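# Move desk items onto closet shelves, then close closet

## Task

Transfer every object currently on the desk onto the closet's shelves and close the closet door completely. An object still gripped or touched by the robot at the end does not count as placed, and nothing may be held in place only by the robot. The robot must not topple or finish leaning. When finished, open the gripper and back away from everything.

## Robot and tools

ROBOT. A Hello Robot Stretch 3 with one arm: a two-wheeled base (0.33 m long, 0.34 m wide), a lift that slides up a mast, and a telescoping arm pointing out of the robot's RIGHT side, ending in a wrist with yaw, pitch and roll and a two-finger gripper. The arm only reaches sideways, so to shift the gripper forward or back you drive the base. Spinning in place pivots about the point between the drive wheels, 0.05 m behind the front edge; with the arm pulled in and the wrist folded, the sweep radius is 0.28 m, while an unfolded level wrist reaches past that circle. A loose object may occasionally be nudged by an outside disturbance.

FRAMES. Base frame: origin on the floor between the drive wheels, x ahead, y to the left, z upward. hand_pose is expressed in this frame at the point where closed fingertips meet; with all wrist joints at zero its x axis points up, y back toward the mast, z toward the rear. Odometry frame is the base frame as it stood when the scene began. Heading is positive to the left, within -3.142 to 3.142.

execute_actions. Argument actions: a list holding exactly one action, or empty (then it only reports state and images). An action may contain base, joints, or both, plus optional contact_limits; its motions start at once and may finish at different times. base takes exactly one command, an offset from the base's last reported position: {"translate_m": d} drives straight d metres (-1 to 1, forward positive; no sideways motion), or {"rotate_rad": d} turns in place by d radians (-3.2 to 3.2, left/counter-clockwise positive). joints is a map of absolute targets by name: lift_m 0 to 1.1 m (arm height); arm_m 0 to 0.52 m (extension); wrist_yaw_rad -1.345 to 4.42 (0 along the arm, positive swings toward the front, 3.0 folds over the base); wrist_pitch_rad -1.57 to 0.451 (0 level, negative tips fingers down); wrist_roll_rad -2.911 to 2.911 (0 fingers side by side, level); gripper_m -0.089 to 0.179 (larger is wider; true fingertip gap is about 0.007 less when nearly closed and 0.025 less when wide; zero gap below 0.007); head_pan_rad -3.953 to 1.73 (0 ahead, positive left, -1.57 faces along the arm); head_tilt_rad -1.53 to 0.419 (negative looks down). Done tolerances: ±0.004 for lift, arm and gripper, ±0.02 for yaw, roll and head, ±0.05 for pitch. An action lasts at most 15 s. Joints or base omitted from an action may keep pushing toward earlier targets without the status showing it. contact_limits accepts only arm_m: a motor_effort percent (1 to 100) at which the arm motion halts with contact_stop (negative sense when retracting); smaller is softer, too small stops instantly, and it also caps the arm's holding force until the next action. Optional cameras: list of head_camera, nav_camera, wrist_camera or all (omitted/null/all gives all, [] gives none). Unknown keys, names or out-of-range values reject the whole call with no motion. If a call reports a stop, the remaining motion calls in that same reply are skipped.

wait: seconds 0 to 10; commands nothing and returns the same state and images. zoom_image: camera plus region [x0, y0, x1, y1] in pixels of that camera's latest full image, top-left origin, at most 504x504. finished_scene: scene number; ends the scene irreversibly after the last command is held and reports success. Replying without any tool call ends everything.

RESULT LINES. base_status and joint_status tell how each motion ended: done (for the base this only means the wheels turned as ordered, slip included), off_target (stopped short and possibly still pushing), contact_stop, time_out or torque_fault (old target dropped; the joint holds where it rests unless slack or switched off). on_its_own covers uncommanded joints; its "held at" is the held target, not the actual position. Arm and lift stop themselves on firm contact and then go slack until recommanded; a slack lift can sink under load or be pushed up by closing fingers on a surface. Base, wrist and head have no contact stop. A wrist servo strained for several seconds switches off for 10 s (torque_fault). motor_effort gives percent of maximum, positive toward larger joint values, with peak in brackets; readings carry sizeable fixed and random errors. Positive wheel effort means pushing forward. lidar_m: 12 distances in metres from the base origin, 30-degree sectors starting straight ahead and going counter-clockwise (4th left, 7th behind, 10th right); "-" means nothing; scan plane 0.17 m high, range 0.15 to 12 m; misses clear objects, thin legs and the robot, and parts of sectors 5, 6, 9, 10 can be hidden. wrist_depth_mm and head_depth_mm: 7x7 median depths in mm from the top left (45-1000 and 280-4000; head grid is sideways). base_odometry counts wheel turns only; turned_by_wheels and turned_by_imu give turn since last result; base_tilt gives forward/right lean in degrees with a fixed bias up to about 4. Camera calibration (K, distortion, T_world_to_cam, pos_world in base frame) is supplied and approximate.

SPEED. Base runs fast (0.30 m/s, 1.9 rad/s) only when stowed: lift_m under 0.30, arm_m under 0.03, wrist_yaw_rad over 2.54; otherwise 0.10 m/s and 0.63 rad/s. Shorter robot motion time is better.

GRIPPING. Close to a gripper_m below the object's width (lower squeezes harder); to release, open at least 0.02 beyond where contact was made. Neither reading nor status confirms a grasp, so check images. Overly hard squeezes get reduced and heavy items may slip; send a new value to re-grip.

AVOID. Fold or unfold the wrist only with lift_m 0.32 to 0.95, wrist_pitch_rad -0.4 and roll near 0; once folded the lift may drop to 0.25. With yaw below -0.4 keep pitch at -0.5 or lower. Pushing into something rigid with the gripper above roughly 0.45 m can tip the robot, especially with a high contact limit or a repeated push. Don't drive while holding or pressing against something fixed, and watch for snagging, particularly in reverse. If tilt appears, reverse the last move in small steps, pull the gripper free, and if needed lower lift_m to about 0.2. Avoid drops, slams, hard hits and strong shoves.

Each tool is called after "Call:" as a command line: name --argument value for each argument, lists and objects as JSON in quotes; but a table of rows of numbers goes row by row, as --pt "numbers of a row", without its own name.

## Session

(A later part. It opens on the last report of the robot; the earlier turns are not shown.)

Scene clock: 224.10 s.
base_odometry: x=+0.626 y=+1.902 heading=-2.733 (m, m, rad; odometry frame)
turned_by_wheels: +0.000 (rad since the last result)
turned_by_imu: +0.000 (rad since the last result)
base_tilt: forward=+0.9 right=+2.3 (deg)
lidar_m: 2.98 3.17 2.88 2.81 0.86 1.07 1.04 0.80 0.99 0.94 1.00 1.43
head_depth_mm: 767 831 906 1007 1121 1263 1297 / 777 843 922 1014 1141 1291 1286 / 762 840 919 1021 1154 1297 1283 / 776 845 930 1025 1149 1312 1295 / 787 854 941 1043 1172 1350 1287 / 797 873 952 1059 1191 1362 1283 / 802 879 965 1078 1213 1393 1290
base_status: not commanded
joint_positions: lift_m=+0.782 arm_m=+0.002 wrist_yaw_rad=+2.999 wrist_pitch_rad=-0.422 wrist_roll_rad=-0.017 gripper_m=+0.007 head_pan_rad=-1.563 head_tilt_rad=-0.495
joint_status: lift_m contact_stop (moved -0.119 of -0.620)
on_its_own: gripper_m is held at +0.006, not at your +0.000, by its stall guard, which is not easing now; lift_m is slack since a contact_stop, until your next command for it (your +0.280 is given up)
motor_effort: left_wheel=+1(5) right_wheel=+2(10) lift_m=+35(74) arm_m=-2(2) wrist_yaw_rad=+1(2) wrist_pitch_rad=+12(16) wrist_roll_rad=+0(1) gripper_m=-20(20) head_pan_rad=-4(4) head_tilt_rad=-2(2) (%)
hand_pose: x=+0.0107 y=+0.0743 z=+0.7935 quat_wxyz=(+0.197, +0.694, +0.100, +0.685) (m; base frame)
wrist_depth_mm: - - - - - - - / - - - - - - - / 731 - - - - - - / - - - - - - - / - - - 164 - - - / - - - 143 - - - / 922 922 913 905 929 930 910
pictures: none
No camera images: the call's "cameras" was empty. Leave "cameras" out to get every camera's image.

Lift caught the desk edge. Raise, drive away, then lower.

Call:
execute_actions --actions '[{"joints":{"lift_m":0.86}}]' --cameras '[]'

Call:
execute_actions --actions '[{"base":{"translate_m":0.3}}]' --cameras '[]'

Call:
execute_actions --actions '[{"joints":{"lift_m":0.28}}]' --cameras '[]'

Call:
execute_actions --actions '[{"base":{"translate_m":1.0}}]' --cameras '[]'

Call:
execute_actions --actions '[{"base":{"translate_m":1.0}}]' --cameras '[]'

Call:
execute_actions --actions '[{"base":{"translate_m":0.296}}]' --cameras '[]'

Call:
execute_actions --actions '[{"base":{"rotate_rad":1.467},"joints":{"lift_m":0.76}}]' --cameras '["head_camera","wrist_camera"]'

Scene clock: 225.83 s.
base_odometry: x=+0.626 y=+1.902 heading=-2.733 (m, m, rad; odometry frame)
turned_by_wheels: +0.000 (rad since the last result)
turned_by_imu: +0.000 (rad since the last result)
base_tilt: forward=+0.8 right=+2.3 (deg)
lidar_m: 2.98 3.18 2.88 2.80 0.85 1.06 1.03 0.80 1.00 0.94 1.00 1.43
head_depth_mm: 768 828 911 1007 1125 1268 1325 / 772 844 923 1015 1134 1289 1302 / 763 838 920 1017 1145 1304 1295 / 779 844 928 1027 1154 1305 1321 / 786 857 941 1047 1172 1326 1322 / 795 871 956 1061 1201 1360 1287 / 808 879 967 1077 1220 1395 1293
base_status: not commanded
joint_positions: lift_m=+0.860 arm_m=+0.002 wrist_yaw_rad=+2.999 wrist_pitch_rad=-0.422 wrist_roll_rad=-0.017 gripper_m=+0.007 head_pan_rad=-1.563 head_tilt_rad=-0.495
joint_status: all done
on_its_own: gripper_m is held at +0.006, not at your +0.000, by its stall guard, which is not easing now
motor_effort: left_wheel=+0(0) right_wheel=+2(1) lift_m=+44(45) arm_m=-2(2) wrist_yaw_rad=+1(1) wrist_pitch_rad=+13(13) wrist_roll_rad=+1(1) gripper_m=-20(21) head_pan_rad=-4(4) head_tilt_rad=-3(3) (%)
hand_pose: x=+0.0107 y=+0.0744 z=+0.8715 quat_wxyz=(+0.197, +0.694, +0.100, +0.685) (m; base frame)
wrist_depth_mm: 312 - - - - - - / - - - - - - - / 731 - - - - - - / - - - - - - - / - - - 163 - - - / - - - 142 - - - / - - - 951 - - -
pictures: none
No camera images: the call's "cameras" was empty. Leave "cameras" out to get every camera's image.

Scene clock: 230.20 s.
base_odometry: x=+0.350 y=+1.783 heading=-2.733 (m, m, rad; odometry frame)
turned_by_wheels: +0.000 (rad since the last result)
turned_by_imu: -0.001 (rad since the last result)
base_tilt: forward=+0.8 right=+2.3 (deg)
lidar_m: 2.69 2.85 2.86 2.79 1.83 1.07 1.34 1.05 0.98 0.96 1.01 1.44
head_depth_mm: 758 824 901 986 1119 1273 1334 / 770 837 917 1013 1133 1281 1289 / 779 843 929 1029 1142 1301 1288 / 787 859 942 1040 1171 1326 1322 / 795 871 948 1059 1183 1355 1321 / 805 881 966 1080 1212 1383 1276 / 812 896 980 1092 1219 1415 1280
base_status: done
joint_positions: lift_m=+0.860 arm_m=+0.002 wrist_yaw_rad=+2.999 wrist_pitch_rad=-0.422 wrist_roll_rad=-0.017 gripper_m=+0.007 head_pan_rad=-1.563 head_tilt_rad=-0.495
joint_status: not commanded
on_its_own: gripper_m is held at +0.006, not at your +0.000, by its stall guard, which is not easing now
motor_effort: left_wheel=+0(4) right_wheel=+1(4) lift_m=+45(44) arm_m=-2(2) wrist_yaw_rad=+2(1) wrist_pitch_rad=+13(13) wrist_roll_rad=+0(1) gripper_m=-20(19) head_pan_rad=-4(4) head_tilt_rad=-3(3) (%)
hand_pose: x=+0.0107 y=+0.0744 z=+0.8715 quat_wxyz=(+0.197, +0.694, +0.100, +0.685) (m; base frame)
wrist_depth_mm: - - - - - - - / - - - - - - - / - - - - - - - / - - - - - - - / - - - 163 - - - / - - - 143 - - - / - - - 946 - - -
pictures: none
No camera images: the call's "cameras" was empty. Leave "cameras" out to get every camera's image.

Scene clock: 236.30 s.
base_odometry: x=+0.350 y=+1.783 heading=-2.733 (m, m, rad; odometry frame)
turned_by_wheels: +0.000 (rad since the last result)
turned_by_imu: -0.001 (rad since the last result)
base_tilt: forward=+0.8 right=+2.4 (deg)
lidar_m: 2.70 2.85 2.87 2.79 1.83 1.07 1.34 1.05 0.98 0.96 1.01 1.44
head_depth_mm: 760 826 898 992 1116 1274 1293 / 767 834 917 1017 1128 1265 1285 / 776 846 932 1024 1144 1306 1287 / 786 854 943 1043 1164 1335 1289 / 792 866 954 1062 1182 1356 1290 / 806 880 967 1070 1213 1383 1275 / 815 890 982 1089 1221 1419 1286
base_status: not commanded
joint_positions: lift_m=+0.280 arm_m=+0.002 wrist_yaw_rad=+2.999 wrist_pitch_rad=-0.422 wrist_roll_rad=-0.017 gripper_m=+0.007 head_pan_rad=-1.563 head_tilt_rad=-0.495
joint_status: all done
on_its_own: gripper_m is held at +0.006, not at your +0.000, by its stall guard, which is not easing now
motor_effort: left_wheel=+0(0) right_wheel=+1(1) lift_m=+26(34) arm_m=-2(2) wrist_yaw_rad=+2(2) wrist_pitch_rad=+13(13) wrist_roll_rad=+1(1) gripper_m=-19(20) head_pan_rad=-4(4) head_tilt_rad=-3(4) (%)
hand_pose: x=+0.0107 y=+0.0744 z=+0.2922 quat_wxyz=(+0.197, +0.694, +0.100, +0.685) (m; base frame)
wrist_depth_mm: - - - - - - - / - - - - - - - / 896 889 902 877 903 917 899 / 672 684 692 686 700 683 696 / 583 573 - 161 596 576 587 / 490 502 - 143 - 489 490 / - - - 141 425 433 426
pictures: none
No camera images: the call's "cameras" was empty. Leave "cameras" out to get every camera's image.

Scene clock: 241.33 s.
base_odometry: x=-0.568 y=+1.386 heading=-2.734 (m, m, rad; odometry frame)
turned_by_wheels: +0.000 (rad since the last result)
turned_by_imu: -0.001 (rad since the last result)
base_tilt: forward=+0.8 right=+2.3 (deg)
lidar_m: 1.69 1.79 2.51 2.75 2.88 1.95 2.33 1.37 1.04 1.02 1.07 1.50
head_depth_mm: 804 876 958 1053 1178 1325 1294 / 818 887 968 1072 1201 1360 1292 / 820 901 981 1083 1214 1372 1294 / 828 909 994 1105 1238 1415 1291 / 844 917 1013 1121 1263 1439 1294 / 857 936 1028 1137 1278 1439 1288 / 863 945 1040 1153 1309 1465 1287
base_status: done
joint_positions: lift_m=+0.280 arm_m=+0.002 wrist_yaw_rad=+2.999 wrist_pitch_rad=-0.422 wrist_roll_rad=-0.017 gripper_m=+0.007 head_pan_rad=-1.563 head_tilt_rad=-0.495
joint_status: not commanded
on_its_own: gripper_m is held at +0.006, not at your +0.000, by its stall guard, which is not easing now
motor_effort: left_wheel=+0(8) right_wheel=+0(7) lift_m=+26(26) arm_m=-2(2) wrist_yaw_rad=+3(2) wrist_pitch_rad=+13(13) wrist_roll_rad=+0(1) gripper_m=-19(22) head_pan_rad=-4(4) head_tilt_rad=-3(2) (%)
hand_pose: x=+0.0107 y=+0.0744 z=+0.2922 quat_wxyz=(+0.197, +0.694, +0.100, +0.685) (m; base frame)
wrist_depth_mm: - - - - - - - / - - - - - - - / 842 902 900 898 914 912 893 / 692 695 690 707 721 678 709 / 579 577 - 163 597 570 583 / 486 504 - 142 - 499 484 / - - - 140 424 421 430
pictures: none
No camera images: the call's "cameras" was empty. Leave "cameras" out to get every camera's image.

Scene clock: 246.37 s.
base_odometry: x=-1.485 y=+0.990 heading=-2.734 (m, m, rad; odometry frame)
turned_by_wheels: +0.000 (rad since the last result)
turned_by_imu: -0.001 (rad since the last result)
base_tilt: forward=+0.9 right=+2.3 (deg)
lidar_m: 0.72 0.79 1.05 2.72 2.85 3.45 2.92 1.45 1.08 1.05 1.11 0.70
head_depth_mm: 833 903 992 1069 1218 1384 1289 / 843 918 998 1094 1236 1412 1287 / 849 927 1012 1106 1263 1440 1287 / 863 935 1029 1128 1286 1439 1291 / 869 954 1046 1138 1304 1466 1301 / 881 963 1060 1161 1333 1471 1288 / 889 972 1067 1192 1349 1483 1282
base_status: done
joint_positions: lift_m=+0.280 arm_m=+0.002 wrist_yaw_rad=+2.999 wrist_pitch_rad=-0.422 wrist_roll_rad=-0.017 gripper_m=+0.007 head_pan_rad=-1.563 head_tilt_rad=-0.495
joint_status: not commanded
on_its_own: gripper_m is held at +0.006, not at your +0.000, by its stall guard, which is not easing now
motor_effort: left_wheel=+0(9) right_wheel=+1(6) lift_m=+26(27) arm_m=-2(2) wrist_yaw_rad=+1(1) wrist_pitch_rad=+12(12) wrist_roll_rad=+1(0) gripper_m=-19(20) head_pan_rad=-4(4) head_tilt_rad=-3(3) (%)
hand_pose: x=+0.0107 y=+0.0744 z=+0.2922 quat_wxyz=(+0.197, +0.694, +0.100, +0.685) (m; base frame)
wrist_depth_mm: - - - - - - 797 / - - - - - - 790 / 885 890 883 878 884 886 835 / 694 698 688 695 706 704 686 / 577 580 - 163 604 590 577 / 487 507 - 143 - 480 492 / - - - 140 427 426 428
pictures: none
No camera images: the call's "cameras" was empty. Leave "cameras" out to get every camera's image.

Scene clock: 248.97 s.
base_odometry: x=-1.757 y=+0.872 heading=-2.734 (m, m, rad; odometry frame)
turned_by_wheels: +0.000 (rad since the last result)
turned_by_imu: +0.000 (rad since the last result)
base_tilt: forward=+0.8 right=+2.4 (deg)
lidar_m: 1.14 0.54 0.61 1.79 2.84 3.76 3.22 1.46 1.10 1.06 0.55 0.42
head_depth_mm: 840 913 999 1083 1232 1403 1298 / 847 926 1008 1110 1267 1411 1287 / 860 940 1020 1128 1273 1436 1292 / 866 947 1039 1141 1301 1454 1292 / 876 961 1056 1165 1329 1463 1293 / 896 974 1074 1190 1347 1479 1293 / 905 989 1089 1214 1366 1500 1276
base_status: done
joint_positions: lift_m=+0.280 arm_m=+0.002 wrist_yaw_rad=+2.999 wrist_pitch_rad=-0.422 wrist_roll_rad=-0.017 gripper_m=+0.007 head_pan_rad=-1.563 head_tilt_rad=-0.495
joint_status: not commanded
on_its_own: gripper_m is held at +0.006, not at your +0.000, by its stall guard, which is not easing now
motor_effort: left_wheel=+0(8) right_wheel=+0(6) lift_m=+26(27) arm_m=-2(2) wrist_yaw_rad=+2(2) wrist_pitch_rad=+12(13) wrist_roll_rad=+1(0) gripper_m=-20(19) head_pan_rad=-4(4) head_tilt_rad=-2(2) (%)
hand_pose: x=+0.0107 y=+0.0744 z=+0.2922 quat_wxyz=(+0.197, +0.694, +0.100, +0.685) (m; base frame)
wrist_depth_mm: - - - - - 680 461 / - - - - - 678 465 / 865 898 903 885 877 683 473 / 714 696 691 682 708 637 531 / 569 564 - 163 587 576 553 / 480 508 - 142 - 491 491 / - - - 141 426 425 421
pictures: none
No camera images: the call's "cameras" was empty. Leave "cameras" out to get every camera's image.

Scene clock: 254.17 s.
base_odometry: x=-1.757 y=+0.872 heading=-1.267 (m, m, rad; odometry frame)
turned_by_wheels: +1.467 (rad since the last result)
turned_by_imu: +1.458 (rad since the last result)
base_tilt: forward=+0.7 right=+2.4 (deg)
lidar_m: 1.29 2.77 3.63 3.24 1.62 1.13 1.06 1.09 0.42 0.53 0.54 0.55
head_depth_mm: 791 787 783 498 493 504 562 / 915 1003 990 1060 964 1055 718 / 925 1012 1031 1161 998 1125 1287 / 921 1014 1030 1190 987 1122 1299 / 921 1015 1021 1195 999 1121 1290 / 923 1016 1018 1200 993 1117 1284 / 921 1021 1011 1201 998 1115 1285
base_status: done
joint_positions: lift_m=+0.760 arm_m=+0.002 wrist_yaw_rad=+2.999 wrist_pitch_rad=-0.422 wrist_roll_rad=-0.017 gripper_m=+0.007 head_pan_rad=-1.563 head_tilt_rad=-0.495
joint_status: all done
on_its_own: gripper_m is held at +0.006, not at your +0.000, by its stall guard, which is not easing now
motor_effort: left_wheel=-1(8) right_wheel=+2(5) lift_m=+45(48) arm_m=-2(2) wrist_yaw_rad=+1(1) wrist_pitch_rad=+13(13) wrist_roll_rad=+0(1) gripper_m=-19(21) head_pan_rad=-4(4) head_tilt_rad=-4(3) (%)
hand_pose: x=+0.0107 y=+0.0744 z=+0.7715 quat_wxyz=(+0.197, +0.694, +0.100, +0.685) (m; base frame)
wrist_depth_mm: - - - - - - - / - - - - - - - / - - - - - - - / - - - - - - - / - - - 163 - - - / - - - 143 - - - / 918 889 885 858 902 902 921
pictures: head_camera (sideways: a quarter turn clockwise sets it upright), wrist_camera
camera_calibration (this result's frames):
head_camera: T_world_to_cam=[[-0.0160046, 0.448669, -0.893555, 1.18213], [0.998609, 0.052083, 0.00826553, -0.0138756], [0.0502475, -0.892179, -0.448878, 0.53928], [0, 0, 0, 1]] pos_world=[0.00567843, -0.0485299, 1.29849]
wrist_camera: T_world_to_cam=[[0.99446, -0.0998883, 0.0327385, -0.0248327], [-0.0317008, -0.58194, -0.812614, 0.699052], [0.100222, 0.807074, -0.581882, 0.556511], [0, 0, 0, 1]] pos_world=[-0.00891923, -0.0448198, 0.892696]
Images, in order (width x height): head_camera 896x504, wrist_camera 644x364.

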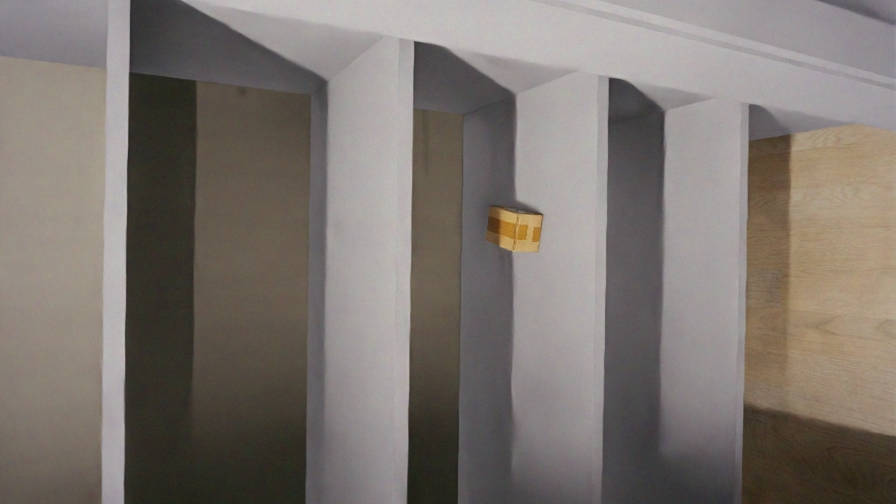

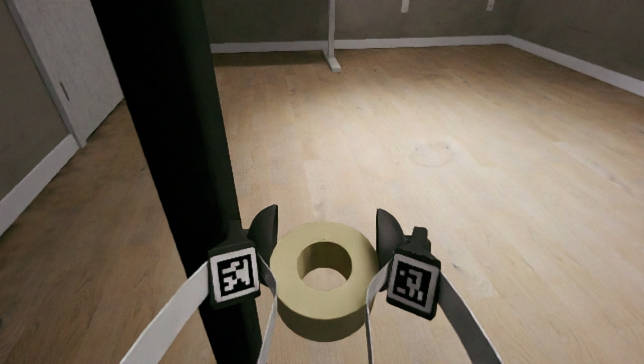

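Same pose. Unfold, go forward 0.2, place.

Call:
execute_actions --actions '[{"joints":{"wrist_yaw_rad":0,"wrist_pitch_rad":0}}]' --cameras '[]'

Call:
execute_actions --actions '[{"base":{"translate_m":0.2},"joints":{"arm_m":0.5}}]' --cameras '[]'

Call:
execute_actions --actions '[{"joints":{"lift_m":0.655}}]' --cameras '[]'

Call:
execute_actions --actions '[{"joints":{"gripper_m":0.07}}]' --cameras '[]'

Call:
execute_actions --actions '[{"joints":{"lift_m":0.74}}]' --cameras '[]'

Call:
execute_actions --actions '[{"joints":{"arm_m":0,"gripper_m":-0.02}}]' --cameras '["wrist_camera","head_camera"]'

Scene clock: 256.87 s.
base_odometry: x=-1.757 y=+0.872 heading=-1.267 (m, m, rad; odometry frame)
turned_by_wheels: +0.000 (rad since the last result)
turned_by_imu: +0.000 (rad since the last result)
base_tilt: forward=+0.8 right=+2.3 (deg)
lidar_m: 1.28 2.77 3.63 3.22 1.62 1.13 1.06 1.08 0.42 0.53 0.54 0.55
head_depth_mm: 791 790 784 499 494 503 561 / 921 1003 984 1060 969 1048 714 / 916 1013 1033 1163 1007 1121 1329 / 921 1015 1027 1198 989 1121 1327 / 923 1021 1022 1202 1000 1121 1290 / 923 1012 1024 1190 1000 1113 1282 / 924 1018 1011 1197 991 1116 1278
base_status: not commanded
joint_positions: lift_m=+0.760 arm_m=+0.002 wrist_yaw_rad=+0.003 wrist_pitch_rad=-0.027 wrist_roll_rad=-0.017 gripper_m=+0.007 head_pan_rad=-1.563 head_tilt_rad=-0.495
joint_status: all done
on_its_own: gripper_m is held at +0.006, not at your +0.000, by its stall guard, which is not easing now
motor_effort: left_wheel=-2(2) right_wheel=+2(3) lift_m=+45(45) arm_m=-2(2) wrist_yaw_rad=-2(2) wrist_pitch_rad=+15(16) wrist_roll_rad=+0(1) gripper_m=-21(21) head_pan_rad=-4(4) head_tilt_rad=-3(3) (%)
hand_pose: x=-0.0208 y=-0.4028 z=+0.8675 quat_wxyz=(+0.713, +0.011, -0.701, -0.009) (m; base frame)
wrist_depth_mm: 798 796 776 801 799 233 157 / 820 825 782 744 610 231 156 / 861 843 858 865 746 230 156 / 877 864 880 857 742 230 160 / 562 565 627 163 593 227 160 / 916 909 - 143 - 226 160 / 736 766 748 699 707 212 166
pictures: none
No camera images: the call's "cameras" was empty. Leave "cameras" out to get every camera's image.

Scene clock: 261.70 s.
base_odometry: x=-1.697 y=+0.681 heading=-1.267 (m, m, rad; odometry frame)
turned_by_wheels: +0.000 (rad since the last result)
turned_by_imu: -0.001 (rad since the last result)
base_tilt: forward=+0.8 right=+2.4 (deg)
lidar_m: 1.38 2.57 3.34 3.19 1.92 1.34 1.26 0.59 0.53 1.12 0.43 0.53
head_depth_mm: 904 994 1036 1155 966 1121 - / 907 995 1040 1169 926 1121 1291 / 905 1005 1037 752 905 1117 1292 / 906 1000 1021 1147 1010 1113 1286 / 915 1004 1018 1157 999 1124 1287 / 909 1001 1019 1150 993 1040 625 / 909 982 387 414 460 513 597
base_status: done
joint_positions: lift_m=+0.760 arm_m=+0.500 wrist_yaw_rad=+0.001 wrist_pitch_rad=-0.025 wrist_roll_rad=-0.017 gripper_m=+0.007 head_pan_rad=-1.563 head_tilt_rad=-0.495
joint_status: all done
on_its_own: gripper_m is held at +0.006, not at your +0.000, by its stall guard, which is not easing now
motor_effort: left_wheel=-2(4) right_wheel=+3(6) lift_m=+45(45) arm_m=+2(1) wrist_yaw_rad=-1(3) wrist_pitch_rad=+14(15) wrist_roll_rad=+0(0) gripper_m=-20(21) head_pan_rad=-5(4) head_tilt_rad=-2(3) (%)
hand_pose: x=-0.0212 y=-0.9003 z=+0.8678 quat_wxyz=(+0.713, +0.010, -0.701, -0.009) (m; base frame)
wrist_depth_mm: 304 291 282 276 268 262 255 / 356 358 363 360 363 364 366 / 371 372 370 374 375 372 378 / 383 382 386 383 393 391 390 / 397 402 400 162 400 403 399 / 402 407 - 142 - 410 411 / 316 316 319 297 325 327 332
pictures: none
No camera images: the call's "cameras" was empty. Leave "cameras" out to get every camera's image.

Scene clock: 263.50 s.
base_odometry: x=-1.697 y=+0.681 heading=-1.267 (m, m, rad; odometry frame)
turned_by_wheels: +0.000 (rad since the last result)
turned_by_imu: +0.000 (rad since the last result)
base_tilt: forward=+0.7 right=+2.4 (deg)
lidar_m: 1.38 2.56 3.36 3.19 1.93 1.34 1.26 0.59 0.53 1.12 0.42 0.53
head_depth_mm: 901 999 1038 1156 964 1123 1227 / 902 1000 1035 1154 967 1123 1261 / 909 1002 1035 1155 - 1120 1284 / 908 1003 1027 1149 994 1119 1295 / 909 1005 1027 1141 1000 1123 1290 / 911 1002 1020 1152 997 1047 627 / 909 984 386 414 458 514 595
base_status: not commanded
joint_positions: lift_m=+0.655 arm_m=+0.500 wrist_yaw_rad=+0.001 wrist_pitch_rad=-0.025 wrist_roll_rad=-0.017 gripper_m=+0.007 head_pan_rad=-1.563 head_tilt_rad=-0.495
joint_status: all done
on_its_own: gripper_m is held at +0.006, not at your +0.000, by its stall guard, which is not easing now
motor_effort: left_wheel=-2(1) right_wheel=+2(1) lift_m=+26(43) arm_m=+2(2) wrist_yaw_rad=-1(1) wrist_pitch_rad=+15(15) wrist_roll_rad=+0(1) gripper_m=-19(21) head_pan_rad=-4(4) head_tilt_rad=-2(3) (%)
hand_pose: x=-0.0212 y=-0.9003 z=+0.7635 quat_wxyz=(+0.713, +0.010, -0.701, -0.009) (m; base frame)
wrist_depth_mm: 349 354 347 352 353 350 358 / 361 364 362 363 365 366 373 / 371 373 373 373 377 378 376 / 380 380 387 390 394 389 388 / 295 296 329 162 339 320 185 / 214 217 - 142 - 212 150 / 166 167 168 157 171 174 148
pictures: none
No camera images: the call's "cameras" was empty. Leave "cameras" out to get every camera's image.

Scene clock: 264.63 s.
base_odometry: x=-1.697 y=+0.681 heading=-1.267 (m, m, rad; odometry frame)
turned_by_wheels: +0.000 (rad since the last result)
turned_by_imu: +0.000 (rad since the last result)
base_tilt: forward=+0.8 right=+2.5 (deg)
lidar_m: 1.38 2.56 3.34 3.21 1.93 1.33 1.26 0.59 0.53 1.12 0.42 0.53
head_depth_mm: 904 991 1043 1167 961 1124 1229 / 908 997 1036 1166 961 1121 1265 / 907 1001 1029 1158 - 1122 1292 / 911 1005 1031 1152 994 1121 1287 / 908 1006 1018 1145 997 1119 1286 / 907 1003 1018 1148 1001 1048 625 / 911 978 386 414 459 515 598
base_status: not commanded
joint_positions: lift_m=+0.655 arm_m=+0.500 wrist_yaw_rad=+0.001 wrist_pitch_rad=-0.024 wrist_roll_rad=-0.017 gripper_m=+0.070 head_pan_rad=-1.563 head_tilt_rad=-0.495
joint_status: all done
motor_effort: left_wheel=-2(2) right_wheel=+2(3) lift_m=+27(26) arm_m=+2(2) wrist_yaw_rad=-1(1) wrist_pitch_rad=+14(15) wrist_roll_rad=+0(0) gripper_m=+0(77) head_pan_rad=-4(4) head_tilt_rad=-2(2) (%)
hand_pose: x=-0.0212 y=-0.9003 z=+0.7637 quat_wxyz=(+0.713, +0.009, -0.701, -0.008) (m; base frame)
wrist_depth_mm: 347 349 346 349 352 353 356 / 361 359 363 364 360 366 368 / 369 369 372 375 376 374 378 / 386 380 385 383 388 394 393 / 296 300 331 306 338 323 186 / 213 214 203 173 - 219 150 / 167 168 169 137 165 175 148
pictures: none
No camera images: the call's "cameras" was empty. Leave "cameras" out to get every camera's image.

Scene clock: 266.23 s.
base_odometry: x=-1.697 y=+0.681 heading=-1.267 (m, m, rad; odometry frame)
turned_by_wheels: +0.000 (rad since the last result)
turned_by_imu: +0.000 (rad since the last result)
base_tilt: forward=+0.7 right=+2.4 (deg)
lidar_m: 1.39 2.57 3.32 3.19 1.93 1.34 1.26 0.59 0.53 1.12 0.43 0.53
head_depth_mm: 906 992 1040 1166 962 1126 - / 901 998 1040 1195 - 1124 1287 / 912 999 1029 973 885 1120 1289 / 908 1001 1030 1148 1003 1113 1290 / 910 1004 1022 1152 997 1119 1292 / 908 1005 1021 1145 993 1044 625 / 914 973 386 413 459 515 596
base_status: not commanded
joint_positions: lift_m=+0.740 arm_m=+0.500 wrist_yaw_rad=+0.001 wrist_pitch_rad=-0.023 wrist_roll_rad=-0.017 gripper_m=+0.070 head_pan_rad=-1.563 head_tilt_rad=-0.495
joint_status: all done
motor_effort: left_wheel=-1(1) right_wheel=+2(3) lift_m=+44(51) arm_m=+2(2) wrist_yaw_rad=-1(1) wrist_pitch_rad=+13(14) wrist_roll_rad=+0(1) gripper_m=+1(0) head_pan_rad=-4(4) head_tilt_rad=-3(2) (%)
hand_pose: x=-0.0212 y=-0.9003 z=+0.8483 quat_wxyz=(+0.713, +0.009, -0.701, -0.008) (m; base frame)
wrist_depth_mm: 349 351 353 354 355 339 333 / 361 362 362 364 369 363 369 / 373 371 372 371 375 374 373 / 383 387 388 385 388 393 392 / 397 398 399 402 398 405 400 / 369 370 357 378 - 393 390 / 286 290 290 296 295 301 303
pictures: none
No camera images: the call's "cameras" was empty. Leave "cameras" out to get every camera's image.

Scene clock: 271.07 s.
base_odometry: x=-1.697 y=+0.681 heading=-1.267 (m, m, rad; odometry frame)
turned_by_wheels: +0.000 (rad since the last result)
turned_by_imu: +0.000 (rad since the last result)
base_tilt: forward=+0.7 right=+2.4 (deg)
lidar_m: 1.38 2.56 3.33 3.20 1.93 1.34 1.26 0.59 0.53 1.12 0.42 0.53
head_depth_mm: 904 996 1043 1158 966 1119 1235 / 904 1001 1040 1161 959 1125 1294 / 909 995 1031 1158 959 1125 1327 / 906 998 1027 1158 1000 1127 1292 / 908 1003 1022 1144 996 1123 1293 / 907 1002 1019 1148 993 1050 626 / 907 987 387 415 459 515 598
base_status: not commanded
joint_positions: lift_m=+0.740 arm_m=+0.002 wrist_yaw_rad=+0.001 wrist_pitch_rad=-0.023 wrist_roll_rad=-0.017 gripper_m=-0.020 head_pan_rad=-1.563 head_tilt_rad=-0.495
joint_status: all done
joint sent to its limit — the command would take arm_m past its lower limit, so that joint was sent only as far as its limit.
motor_effort: left_wheel=-1(1) right_wheel=+2(2) lift_m=+44(45) arm_m=-2(0) wrist_yaw_rad=+0(1) wrist_pitch_rad=+13(14) wrist_roll_rad=+0(1) gripper_m=-9(85) head_pan_rad=-4(4) head_tilt_rad=-3(3) (%)
hand_pose: x=-0.0212 y=-0.4030 z=+0.8484 quat_wxyz=(+0.713, +0.009, -0.701, -0.008) (m; base frame)
wrist_depth_mm: 520 488 476 780 779 655 464 / 807 799 840 825 819 653 493 / 819 834 831 850 852 731 497 / 854 863 863 860 882 730 491 / 571 562 539 - 547 559 490 / 912 912 896 - 924 711 488 / 687 724 729 746 752 704 485
pictures: head_camera (sideways: a quarter turn clockwise sets it upright), wrist_camera
camera_calibration (this result's frames):
head_camera: T_world_to_cam=[[-0.0160045, 0.448669, -0.893555, 1.18213], [0.998609, 0.0520827, 0.00826553, -0.0138756], [0.0502472, -0.892179, -0.448878, 0.53928], [0, 0, 0, 1]] pos_world=[0.00567841, -0.0485299, 1.29849]
wrist_camera: T_world_to_cam=[[-0.998506, -0.0280853, 0.0468762, -0.0686436], [-0.0519122, 0.219595, -0.974209, 0.942377], [0.0170672, -0.975187, -0.220725, -0.0366506], [0, 0, 0, 1]] pos_world=[-0.0189947, -0.244611, 0.9132]
Images, in order (width x height): head_camera 896x504, wrist_camera 644x364.

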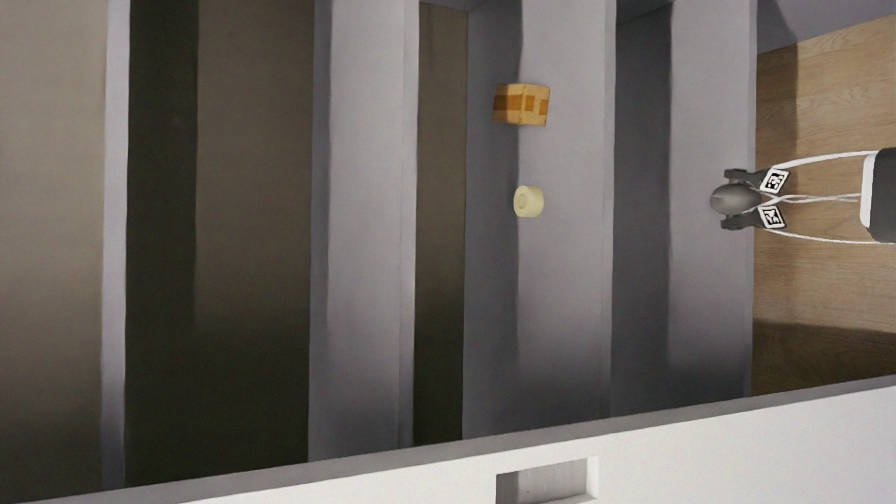

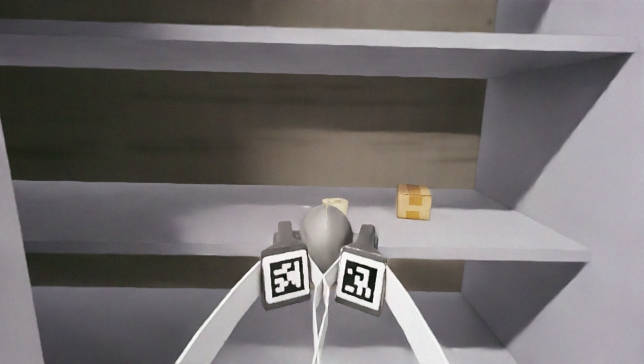

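Call:
execute_actions --actions '[{"base":{"translate_m":-0.1},"joints":{"lift_m":0.93}}]' --cameras '[]'

Call:
execute_actions --actions '[{"joints":{"wrist_yaw_rad":1.57}}]' --cameras '[]'

Call:
execute_actions --actions '[{"base":{"translate_m":0.44}}]' --cameras '[]'

Call:
execute_actions --actions '[{"base":{"rotate_rad":-1.57}}]' --cameras '["wrist_camera"]'

Scene clock: 274.00 s.
base_odometry: x=-1.727 y=+0.777 heading=-1.267 (m, m, rad; odometry frame)
turned_by_wheels: +0.000 (rad since the last result)
turned_by_imu: +0.000 (rad since the last result)
base_tilt: forward=+0.7 right=+2.4 (deg)
lidar_m: 1.40 2.67 3.48 3.63 1.78 1.23 1.16 0.60 0.47 1.13 0.47 0.54
head_depth_mm: 914 996 956 1001 969 1046 - / 912 1003 1038 1161 988 1126 - / 913 1004 1035 1158 - - - / 906 1006 1032 1148 1001 1120 1272 / 916 1008 1021 1154 1001 1118 1294 / 914 1008 1020 1194 993 1113 1289 / 911 1006 1022 1194 992 1116 1220
base_status: done
joint_positions: lift_m=+0.930 arm_m=+0.002 wrist_yaw_rad=+0.001 wrist_pitch_rad=-0.023 wrist_roll_rad=-0.017 gripper_m=-0.020 head_pan_rad=-1.563 head_tilt_rad=-0.495
joint_status: all done
motor_effort: left_wheel=-1(6) right_wheel=+2(4) lift_m=+44(43) arm_m=-3(2) wrist_yaw_rad=+0(1) wrist_pitch_rad=+13(13) wrist_roll_rad=+1(0) gripper_m=-10(9) head_pan_rad=-4(4) head_tilt_rad=-2(4) (%)
hand_pose: x=-0.0212 y=-0.4030 z=+1.0385 quat_wxyz=(+0.713, +0.009, -0.701, -0.008) (m; base frame)
wrist_depth_mm: 768 803 778 786 781 581 382 / 847 828 816 830 829 573 386 / 815 854 853 871 850 561 381 / 849 895 874 559 589 507 384 / 906 882 921 - 915 558 271 / 714 725 721 - 730 552 268 / 557 570 562 578 580 546 269
pictures: none
No camera images: the call's "cameras" was empty. Leave "cameras" out to get every camera's image.

Scene clock: 275.80 s.
base_odometry: x=-1.727 y=+0.777 heading=-1.267 (m, m, rad; odometry frame)
turned_by_wheels: +0.000 (rad since the last result)
turned_by_imu: +0.000 (rad since the last result)
base_tilt: forward=+0.8 right=+2.2 (deg)
lidar_m: 1.40 2.66 3.47 3.65 1.77 1.23 1.16 0.60 0.47 1.13 0.47 0.54
head_depth_mm: 912 990 953 995 964 1052 - / 911 1004 1038 1158 1005 1121 - / 913 1005 1030 1154 968 1123 - / 913 1007 1027 1151 1000 1123 1284 / 916 1006 1022 1148 991 1116 1281 / 913 1011 1021 1194 997 1118 - / 915 1012 1021 1193 990 1116 -
base_status: not commanded
joint_positions: lift_m=+0.930 arm_m=+0.002 wrist_yaw_rad=+1.568 wrist_pitch_rad=-0.023 wrist_roll_rad=-0.017 gripper_m=-0.020 head_pan_rad=-1.563 head_tilt_rad=-0.495
joint_status: all done
motor_effort: left_wheel=-1(1) right_wheel=+2(2) lift_m=+44(45) arm_m=-2(2) wrist_yaw_rad=+2(5) wrist_pitch_rad=+13(13) wrist_roll_rad=+0(0) gripper_m=-9(9) head_pan_rad=-4(4) head_tilt_rad=-2(3) (%)
hand_pose: x=+0.2343 y=-0.1482 z=+1.0385 quat_wxyz=(+0.511, +0.501, -0.490, +0.498) (m; base frame)
wrist_depth_mm: - - - - 879 444 303 / - - - - 868 444 299 / - - - - 832 442 300 / - - - - 828 435 301 / - - - - 798 437 299 / - - - - 713 431 296 / - - - - 914 432 298
pictures: none
No camera images: the call's "cameras" was empty. Leave "cameras" out to get every camera's image.

Scene clock: 281.30 s.
base_odometry: x=-1.596 y=+0.357 heading=-1.267 (m, m, rad; odometry frame)
turned_by_wheels: +0.000 (rad since the last result)
turned_by_imu: -0.001 (rad since the last result)
base_tilt: forward=+0.9 right=+2.3 (deg)
lidar_m: 1.14 2.21 2.88 3.20 2.42 1.70 1.60 0.79 0.40 0.38 0.38 0.50
head_depth_mm: 286 307 336 373 418 465 - / 286 306 337 373 418 466 - / 287 307 336 373 418 467 - / 287 307 337 373 419 477 554 / 287 308 338 375 420 478 554 / 288 309 338 375 420 479 - / 288 308 338 374 420 480 -
base_status: done
joint_positions: lift_m=+0.930 arm_m=+0.002 wrist_yaw_rad=+1.568 wrist_pitch_rad=-0.023 wrist_roll_rad=-0.017 gripper_m=-0.020 head_pan_rad=-1.563 head_tilt_rad=-0.495
joint_status: not commanded
motor_effort: left_wheel=-2(3) right_wheel=+2(7) lift_m=+45(45) arm_m=-2(2) wrist_yaw_rad=+2(2) wrist_pitch_rad=+13(13) wrist_roll_rad=+0(1) gripper_m=-10(10) head_pan_rad=-4(4) head_tilt_rad=-3(3) (%)
hand_pose: x=+0.2343 y=-0.1481 z=+1.0385 quat_wxyz=(+0.511, +0.501, -0.490, +0.498) (m; base frame)
wrist_depth_mm: - - - - 898 393 269 / - - - - 848 393 264 / - - - - 880 392 266 / - - - - 885 389 262 / - - - - 866 384 262 / - - - - 625 384 261 / - - - - - 385 264
pictures: none
No camera images: the call's "cameras" was empty. Leave "cameras" out to get every camera's image.

Scene clock: 284.73 s.
base_odometry: x=-1.596 y=+0.357 heading=-2.837 (m, m, rad; odometry frame)
turned_by_wheels: -1.570 (rad since the last result)
turned_by_imu: -1.562 (rad since the last result)
base_tilt: forward=+0.9 right=+2.4 (deg)
lidar_m: 0.38 0.39 0.50 1.14 2.22 2.89 3.66 2.43 1.69 1.60 0.80 0.40
head_depth_mm: 1327 1455 1562 1753 1915 1655 - / 1324 1445 1568 1755 1910 1633 - / 1319 1446 1582 1770 1946 1642 - / 1314 1441 1577 1761 1904 1568 1295 / 1332 1443 1592 1781 1916 1594 1280 / 1335 1448 1595 1770 1916 1578 - / 1335 1464 1565 1701 1036 1024 -
base_status: done
joint_positions: lift_m=+0.930 arm_m=+0.002 wrist_yaw_rad=+1.568 wrist_pitch_rad=-0.023 wrist_roll_rad=-0.017 gripper_m=-0.020 head_pan_rad=-1.563 head_tilt_rad=-0.495
joint_status: not commanded
motor_effort: left_wheel=+3(7) right_wheel=-1(4) lift_m=+44(45) arm_m=-2(3) wrist_yaw_rad=+2(3) wrist_pitch_rad=+13(13) wrist_roll_rad=+1(1) gripper_m=-9(8) head_pan_rad=-4(4) head_tilt_rad=-2(3) (%)
hand_pose: x=+0.2343 y=-0.1480 z=+1.0385 quat_wxyz=(+0.511, +0.501, -0.490, +0.498) (m; base frame)
wrist_depth_mm: 284 284 285 288 762 749 690 / 292 294 293 293 956 967 771 / 305 301 302 305 - - 734 / 312 309 314 319 - - 693 / 317 320 325 - - - 745 / 331 332 331 - 757 755 716 / 342 348 347 345 - - 740
pictures: wrist_camera
camera_calibration (this result's frames):
wrist_camera: T_world_to_cam=[[0.0244669, -0.9986, 0.0468911, -0.198645], [-0.21926, -0.0511234, -0.974326, 1.08413], [0.97536, 0.0135574, -0.220204, 0.17088], [0, 0, 0, 1]] pos_world=[0.0758984, -0.145259, 1.10324]
Images, in order (width x height): wrist_camera 644x364.

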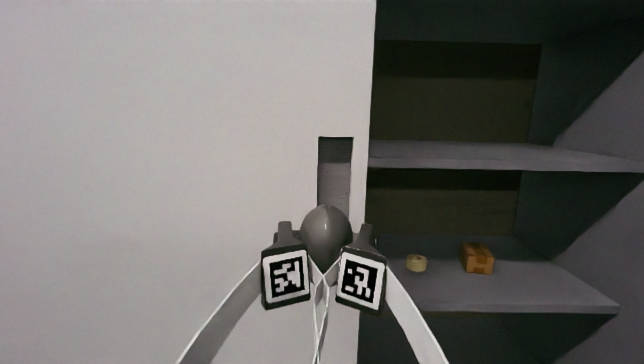

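Call:
execute_actions --actions '[]'

Scene clock: 284.90 s.
base_odometry: x=-1.596 y=+0.357 heading=-2.837 (m, m, rad; odometry frame)
turned_by_wheels: +0.000 (rad since the last result)
turned_by_imu: +0.000 (rad since the last result)
base_tilt: forward=+0.9 right=+2.3 (deg)
lidar_m: 0.38 0.39 0.50 1.14 2.22 2.88 3.67 2.44 1.70 1.60 0.80 0.40
head_depth_mm: 1328 1427 1569 1763 1911 1641 - / 1320 1437 1563 1765 1912 1639 - / 1325 1443 1559 1767 1919 1634 - / 1323 1460 1569 1763 1931 1577 1290 / 1324 1456 1590 1776 1890 1581 1287 / 1339 1458 1611 1773 1920 1580 - / 1332 1459 1566 1730 1034 1025 -
base_status: done
joint_positions: lift_m=+0.930 arm_m=+0.002 wrist_yaw_rad=+1.568 wrist_pitch_rad=-0.023 wrist_roll_rad=-0.017 gripper_m=-0.020 head_pan_rad=-1.563 head_tilt_rad=-0.495
joint_status: not commanded
motor_effort: left_wheel=+3(7) right_wheel=-2(4) lift_m=+45(45) arm_m=-2(3) wrist_yaw_rad=+2(3) wrist_pitch_rad=+13(13) wrist_roll_rad=+0(1) gripper_m=-10(8) head_pan_rad=-4(4) head_tilt_rad=-2(3) (%)
hand_pose: x=+0.2343 y=-0.1480 z=+1.0385 quat_wxyz=(+0.511, +0.501, -0.490, +0.498) (m; base frame)
wrist_depth_mm: 283 283 284 289 774 757 693 / 289 294 290 296 954 978 750 / 300 303 304 304 - - 750 / 311 308 313 320 - - 697 / 325 324 325 - - - 754 / 331 331 337 - 755 779 705 / 348 343 346 353 - - 746
pictures: head_camera (sideways: a quarter turn clockwise sets it upright), nav_camera (sideways: a quarter turn counterclockwise sets it upright), wrist_camera
camera_calibration (this result's frames):
head_camera: T_world_to_cam=[[-0.0160047, 0.448669, -0.893555, 1.18213], [0.998609, 0.0520832, 0.00826553, -0.0138756], [0.0502476, -0.892179, -0.448879, 0.53928], [0, 0, 0, 1]] pos_world=[0.00567844, -0.0485299, 1.29849]
nav_camera: T_world_to_cam=[[-0.0206197, -0.450158, 0.892711, -1.11409], [-0.998451, 0.05542, 0.00488404, 0.0578224], [-0.0516726, -0.891227, -0.450604, 0.550219], [0, 0, 0, 1]] pos_world=[0.063192, -0.0143512, 1.24221]
wrist_camera: T_world_to_cam=[[0.0244667, -0.9986, 0.0468911, -0.198645], [-0.21926, -0.0511233, -0.974326, 1.08413], [0.97536, 0.0135572, -0.220204, 0.17088], [0, 0, 0, 1]] pos_world=[0.0758984, -0.145259, 1.10324]
Images, in order (width x height): head_camera 896x504, nav_camera 672x504, wrist_camera 644x364.

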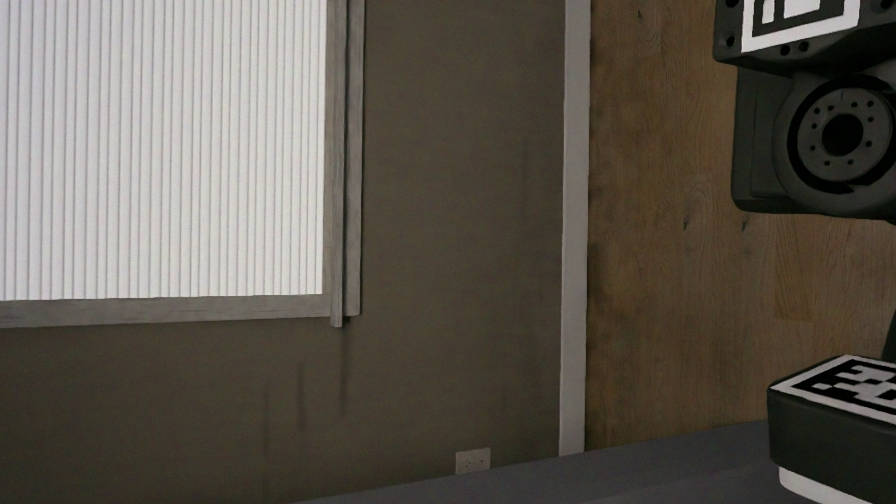

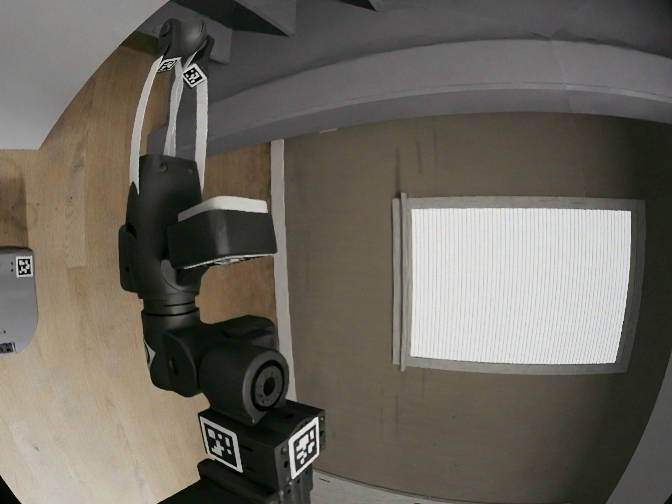

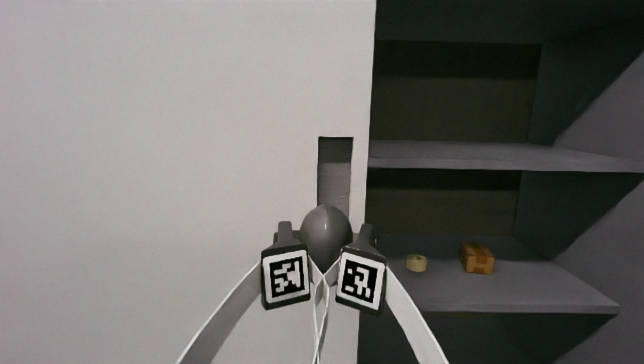

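Call:
execute_actions --actions '[{"base":{"translate_m":0.145},"joints":{"arm_m":0.008}}]' --cameras '["wrist_camera"]'

Call:
execute_actions --actions '[{"joints":{"arm_m":0.30},"contact_limits":{"arm_m":20}}]' --cameras '["wrist_camera"]'

Scene clock: 287.40 s.
base_odometry: x=-1.734 y=+0.313 heading=-2.837 (m, m, rad; odometry frame)
turned_by_wheels: +0.000 (rad since the last result)
turned_by_imu: +0.000 (rad since the last result)
base_tilt: forward=+0.9 right=+2.5 (deg)
lidar_m: 0.23 0.24 0.31 0.72 2.23 2.89 3.83 2.44 1.69 1.59 0.73 0.25
head_depth_mm: 1312 1442 1567 1750 1904 1682 - / 1315 1436 1567 1747 1897 1632 - / 1313 1427 1558 1743 1900 1639 - / 1311 1447 1566 1749 1905 1578 1295 / 1324 1451 1583 1742 1907 1569 1322 / 1314 1429 1529 920 874 974 - / 574 617 670 744 833 1030 -
base_status: done
joint_positions: lift_m=+0.930 arm_m=+0.008 wrist_yaw_rad=+1.568 wrist_pitch_rad=-0.023 wrist_roll_rad=-0.017 gripper_m=-0.020 head_pan_rad=-1.563 head_tilt_rad=-0.495
joint_status: all done
motor_effort: left_wheel=+4(8) right_wheel=-2(3) lift_m=+44(44) arm_m=+1(1) wrist_yaw_rad=+2(1) wrist_pitch_rad=+13(13) wrist_roll_rad=+1(0) gripper_m=-9(10) head_pan_rad=-4(5) head_tilt_rad=-3(3) (%)
hand_pose: x=+0.2343 y=-0.1534 z=+1.0385 quat_wxyz=(+0.511, +0.501, -0.490, +0.498) (m; base frame)
wrist_depth_mm: 151 153 152 153 699 758 679 / 156 156 158 157 822 839 728 / 161 161 163 164 861 840 729 / 166 166 168 181 592 618 626 / 172 173 175 - 923 892 716 / 180 179 180 - 738 727 698 / 186 186 187 188 579 578 591
pictures: wrist_camera
camera_calibration (this result's frames):
wrist_camera: T_world_to_cam=[[0.0245139, -0.998599, 0.0468912, -0.204017], [-0.219258, -0.0511338, -0.974326, 1.08386], [0.975359, 0.0136033, -0.220204, 0.17096], [0, 0, 0, 1]] pos_world=[0.0758983, -0.150635, 1.10324]
Images, in order (width x height): wrist_camera 644x364.

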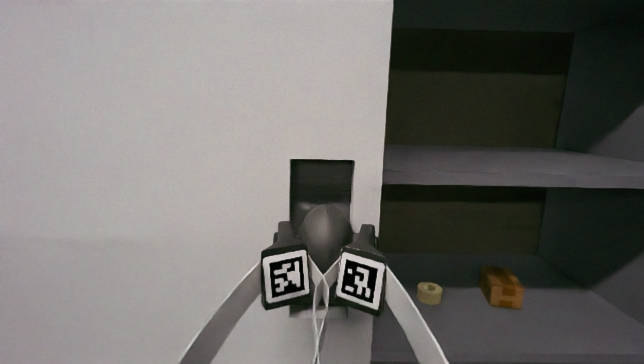

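Scene clock: 290.77 s.
base_odometry: x=-1.734 y=+0.313 heading=-2.837 (m, m, rad; odometry frame)
turned_by_wheels: +0.000 (rad since the last result)
turned_by_imu: +0.000 (rad since the last result)
base_tilt: forward=+0.9 right=+2.4 (deg)
lidar_m: 0.23 0.24 0.31 0.87 2.22 2.90 3.80 2.44 1.69 1.59 0.36 0.25
head_depth_mm: 1318 1432 1576 - 1886 1586 1293 / 1317 1446 1551 1814 1890 1574 1293 / 1316 1435 1558 - 1930 1571 1296 / 1327 1438 1562 1733 1943 1571 1285 / 1325 1437 1584 1729 1936 1586 1293 / 1304 1436 1531 922 881 981 1110 / 576 618 670 733 841 1006 1217
base_status: not commanded
joint_positions: lift_m=+0.930 arm_m=+0.300 wrist_yaw_rad=+1.571 wrist_pitch_rad=-0.022 wrist_roll_rad=-0.017 gripper_m=-0.020 head_pan_rad=-1.563 head_tilt_rad=-0.495
joint_status: all done
motor_effort: left_wheel=+3(10) right_wheel=-2(9) lift_m=+45(45) arm_m=+2(4) wrist_yaw_rad=+0(40) wrist_pitch_rad=+13(13) wrist_roll_rad=+0(0) gripper_m=-8(12) head_pan_rad=-4(5) head_tilt_rad=-3(2) (%)
contact_limits: arm_m 20 (drawing in: default 17, maximum 27; extending or still: default 22, maximum 36)
hand_pose: x=+0.2343 y=-0.4447 z=+1.0386 quat_wxyz=(+0.510, +0.501, -0.490, +0.499) (m; base frame)
wrist_depth_mm: 170 171 828 788 770 604 410 / 174 177 844 861 841 589 405 / 179 183 887 840 868 594 407 / 188 199 926 901 882 525 403 / 192 200 905 - 922 592 292 / 199 204 733 - 745 592 292 / 207 208 598 598 608 560 297
pictures: wrist_camera
camera_calibration (this result's frames):
wrist_camera: T_world_to_cam=[[0.0271452, -0.998531, 0.0468998, -0.49553], [-0.218818, -0.0517147, -0.974394, 1.06875], [0.975388, 0.0161876, -0.2199, 0.175757], [0, 0, 0, 1]] pos_world=[0.0758817, -0.442377, 1.10327]
Images, in order (width x height): wrist_camera 644x364.

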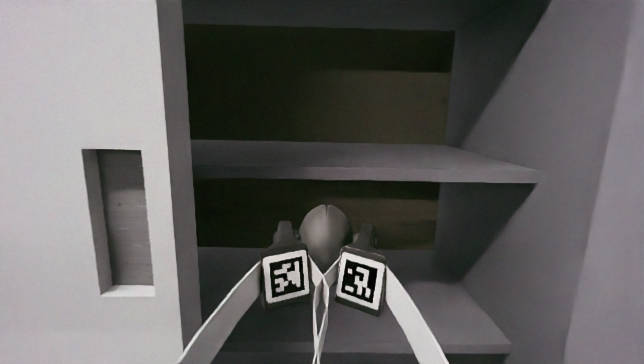

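Call:
execute_actions --actions '[{"base":{"translate_m":-0.03}}]' --cameras '[]'

Call:
execute_actions --actions '[{"joints":{"arm_m":0.182},"contact_limits":{"arm_m":12}}]' --cameras '["wrist_camera"]'

Scene clock: 292.43 s.
base_odometry: x=-1.705 y=+0.322 heading=-2.837 (m, m, rad; odometry frame)
turned_by_wheels: +0.000 (rad since the last result)
turned_by_imu: +0.000 (rad since the last result)
base_tilt: forward=+0.8 right=+2.3 (deg)
lidar_m: 0.26 0.27 0.35 0.95 2.23 2.89 3.78 2.44 1.68 1.60 0.41 0.28
head_depth_mm: 1313 1429 1564 - 1901 1589 1284 / 1317 1429 1550 1807 1916 1581 1294 / 1320 1430 1565 - 1928 1587 1292 / 1331 1432 1571 1732 1946 1572 1298 / 1327 1434 1587 1719 1918 1582 1290 / 1318 1448 1565 1676 1064 1013 1141 / 677 646 694 746 841 950 1195
base_status: done
joint_positions: lift_m=+0.930 arm_m=+0.300 wrist_yaw_rad=+1.571 wrist_pitch_rad=-0.022 wrist_roll_rad=-0.017 gripper_m=-0.020 head_pan_rad=-1.563 head_tilt_rad=-0.495
joint_status: not commanded
motor_effort: left_wheel=+3(5) right_wheel=-2(6) lift_m=+44(44) arm_m=+2(2) wrist_yaw_rad=-1(1) wrist_pitch_rad=+13(13) wrist_roll_rad=+0(1) gripper_m=-9(10) head_pan_rad=-4(4) head_tilt_rad=-2(3) (%)
hand_pose: x=+0.2343 y=-0.4447 z=+1.0386 quat_wxyz=(+0.510, +0.501, -0.490, +0.499) (m; base frame)
wrist_depth_mm: 197 200 734 796 782 600 411 / 204 205 855 861 870 615 299 / 212 210 874 901 870 603 297 / 218 223 547 916 910 562 295 / 224 228 958 - 943 585 296 / 234 238 274 - 738 597 293 / 240 242 588 619 639 591 295
pictures: none
No camera images: the call's "cameras" was empty. Leave "cameras" out to get every camera's image.

Scene clock: 294.57 s.
base_odometry: x=-1.705 y=+0.322 heading=-2.837 (m, m, rad; odometry frame)
turned_by_wheels: +0.000 (rad since the last result)
turned_by_imu: +0.000 (rad since the last result)
base_tilt: forward=+0.7 right=+2.3 (deg)
lidar_m: 0.27 0.27 0.35 0.95 2.22 2.90 3.78 2.44 1.69 1.59 0.41 0.28
head_depth_mm: 1322 1437 1561 1709 1903 1597 1297 / 1321 1430 1569 1711 1889 1577 1291 / 1316 1443 1564 1729 - 1534 1293 / 1316 1439 1565 1784 1913 1516 1288 / 1338 1437 1584 1748 - 1521 1292 / 1330 1442 1558 1692 1010 1010 1134 / 678 648 695 755 822 971 1191
base_status: not commanded
joint_positions: lift_m=+0.930 arm_m=+0.182 wrist_yaw_rad=+1.571 wrist_pitch_rad=-0.022 wrist_roll_rad=-0.017 gripper_m=-0.020 head_pan_rad=-1.563 head_tilt_rad=-0.495
joint_status: all done
motor_effort: left_wheel=+3(3) right_wheel=-2(2) lift_m=+44(45) arm_m=-3(2) wrist_yaw_rad=-1(1) wrist_pitch_rad=+13(13) wrist_roll_rad=+1(1) gripper_m=-9(9) head_pan_rad=-4(4) head_tilt_rad=-3(3) (%)
contact_limits: arm_m 12 (drawing in: default 17, maximum 27; extending or still: default 22, maximum 36)
hand_pose: x=+0.2343 y=-0.3273 z=+1.0386 quat_wxyz=(+0.510, +0.501, -0.490, +0.499) (m; base frame)
wrist_depth_mm: 191 192 193 193 752 706 544 / 196 199 199 199 856 796 549 / 204 205 205 206 898 780 547 / 210 213 213 222 926 697 530 / 217 218 218 - 932 805 545 / 226 226 228 - 698 708 531 / 233 234 237 239 636 642 537
pictures: wrist_camera
camera_calibration (this result's frames):
wrist_camera: T_world_to_cam=[[0.0271453, -0.998531, 0.0468997, -0.378248], [-0.218818, -0.0517146, -0.974394, 1.07482], [0.975388, 0.0161877, -0.2199, 0.173856], [0, 0, 0, 1]] pos_world=[0.0758817, -0.324923, 1.10327]
Images, in order (width x height): wrist_camera 644x364.

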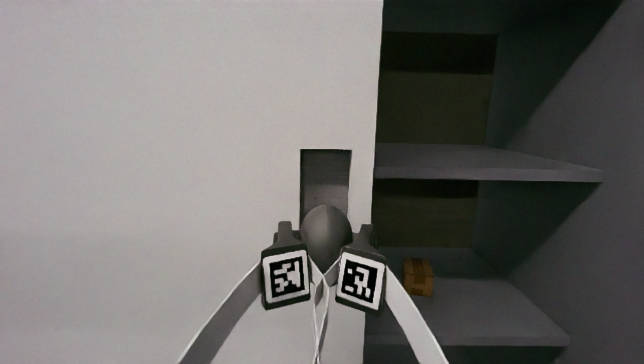

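Call:
execute_actions --actions '[{"base":{"translate_m":0.053}}]' --cameras '[]'

Call:
execute_actions --actions '[{"joints":{"arm_m":0.28},"contact_limits":{"arm_m":20}}]' --cameras '["wrist_camera"]'

Scene clock: 296.70 s.
base_odometry: x=-1.756 y=+0.306 heading=-2.838 (m, m, rad; odometry frame)
turned_by_wheels: -0.001 (rad since the last result)
turned_by_imu: -0.016 (rad since the last result)
base_tilt: forward=+0.7 right=+2.3 (deg)
lidar_m: 0.21 0.22 0.28 0.77 2.22 2.86 3.36 2.47 1.70 1.59 0.33 0.23
head_depth_mm: 1307 1433 1564 1695 1896 1592 1289 / 1318 1443 1558 1705 1883 1587 1291 / 1313 1440 1565 1735 - 1527 1285 / 1313 1436 1552 1761 1899 1532 1293 / 1315 1435 1574 1733 - 1532 1289 / 1302 1405 1511 892 830 961 1089 / 569 612 664 737 809 1045 1216
base_status: done
joint_positions: lift_m=+0.930 arm_m=+0.182 wrist_yaw_rad=+1.583 wrist_pitch_rad=-0.024 wrist_roll_rad=-0.017 gripper_m=-0.020 head_pan_rad=-1.563 head_tilt_rad=-0.495
joint_status: not commanded
on_its_own: right_wheel is at rest, and its effort (+22) is outside its rest range (-18 to +18)
motor_effort: left_wheel=-6(11) right_wheel=+22(28) lift_m=+43(45) arm_m=-2(3) wrist_yaw_rad=-11(10) wrist_pitch_rad=+14(14) wrist_roll_rad=+0(0) gripper_m=-8(10) head_pan_rad=-4(4) head_tilt_rad=-3(3) (%)
hand_pose: x=+0.2342 y=-0.3241 z=+1.0381 quat_wxyz=(+0.508, +0.505, -0.486, +0.501) (m; base frame)
wrist_depth_mm: 150 151 152 153 699 706 537 / 156 156 157 159 828 806 546 / 160 162 163 162 853 770 535 / 166 167 168 181 561 598 510 / 173 173 173 - 917 798 532 / 177 179 179 - 700 699 534 / 185 186 187 189 573 571 534
pictures: none
No camera images: the call's "cameras" was empty. Leave "cameras" out to get every camera's image.

Scene clock: 299.07 s.
base_odometry: x=-1.756 y=+0.306 heading=-2.837 (m, m, rad; odometry frame)
turned_by_wheels: +0.001 (rad since the last result)
turned_by_imu: +0.001 (rad since the last result)
base_tilt: forward=+0.8 right=+2.3 (deg)
lidar_m: 0.21 0.22 0.28 0.77 2.22 2.87 3.37 2.46 1.69 1.59 0.33 0.23
head_depth_mm: 1320 1435 1562 - 1940 1579 1295 / 1318 1449 1551 - 1901 1587 1280 / 1321 1434 1546 1676 1926 1586 1289 / 1311 1435 1564 1725 1888 1588 1287 / 1329 1425 1588 1723 1908 1584 1287 / 1305 1406 879 880 869 955 1092 / 564 612 665 731 835 887 635
base_status: not commanded
joint_positions: lift_m=+0.930 arm_m=+0.280 wrist_yaw_rad=+1.556 wrist_pitch_rad=-0.024 wrist_roll_rad=-0.017 gripper_m=-0.020 head_pan_rad=-1.563 head_tilt_rad=-0.495
joint_status: all done
on_its_own: wrist_yaw_rad is at rest, and its effort (+13) is outside its rest range (-12 to +12)
motor_effort: left_wheel=-1(7) right_wheel=+3(23) lift_m=+42(43) arm_m=+0(4) wrist_yaw_rad=+13(41) wrist_pitch_rad=+14(15) wrist_roll_rad=+0(0) gripper_m=-9(14) head_pan_rad=-4(4) head_tilt_rad=-3(3) (%)
contact_limits: arm_m 20 (drawing in: default 17, maximum 27; extending or still: default 22, maximum 36)
hand_pose: x=+0.2342 y=-0.4288 z=+1.0382 quat_wxyz=(+0.514, +0.498, -0.493, +0.494) (m; base frame)
wrist_depth_mm: 154 155 157 159 162 594 410 / 159 159 161 164 167 587 409 / 163 165 166 169 731 586 408 / 169 170 173 185 493 519 406 / 176 177 180 - 785 594 411 / 182 183 185 - 743 579 301 / 187 190 193 194 563 572 304
pictures: wrist_camera
camera_calibration (this result's frames):
wrist_camera: T_world_to_cam=[[0.0120726, -0.998829, 0.046841, -0.476124], [-0.221286, -0.0483517, -0.97401, 1.0708], [0.975134, 0.0013936, -0.221611, 0.170987], [0, 0, 0, 1]] pos_world=[0.0759665, -0.42403, 1.10317]
Images, in order (width x height): wrist_camera 644x364.

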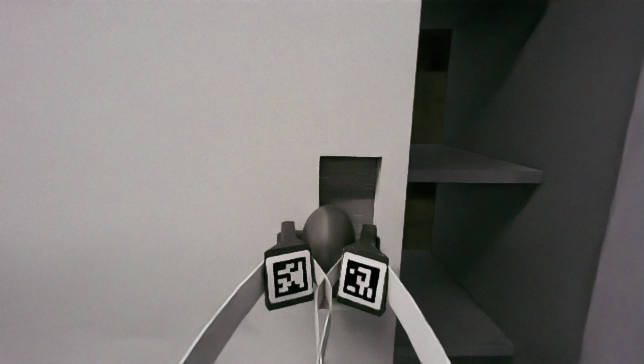

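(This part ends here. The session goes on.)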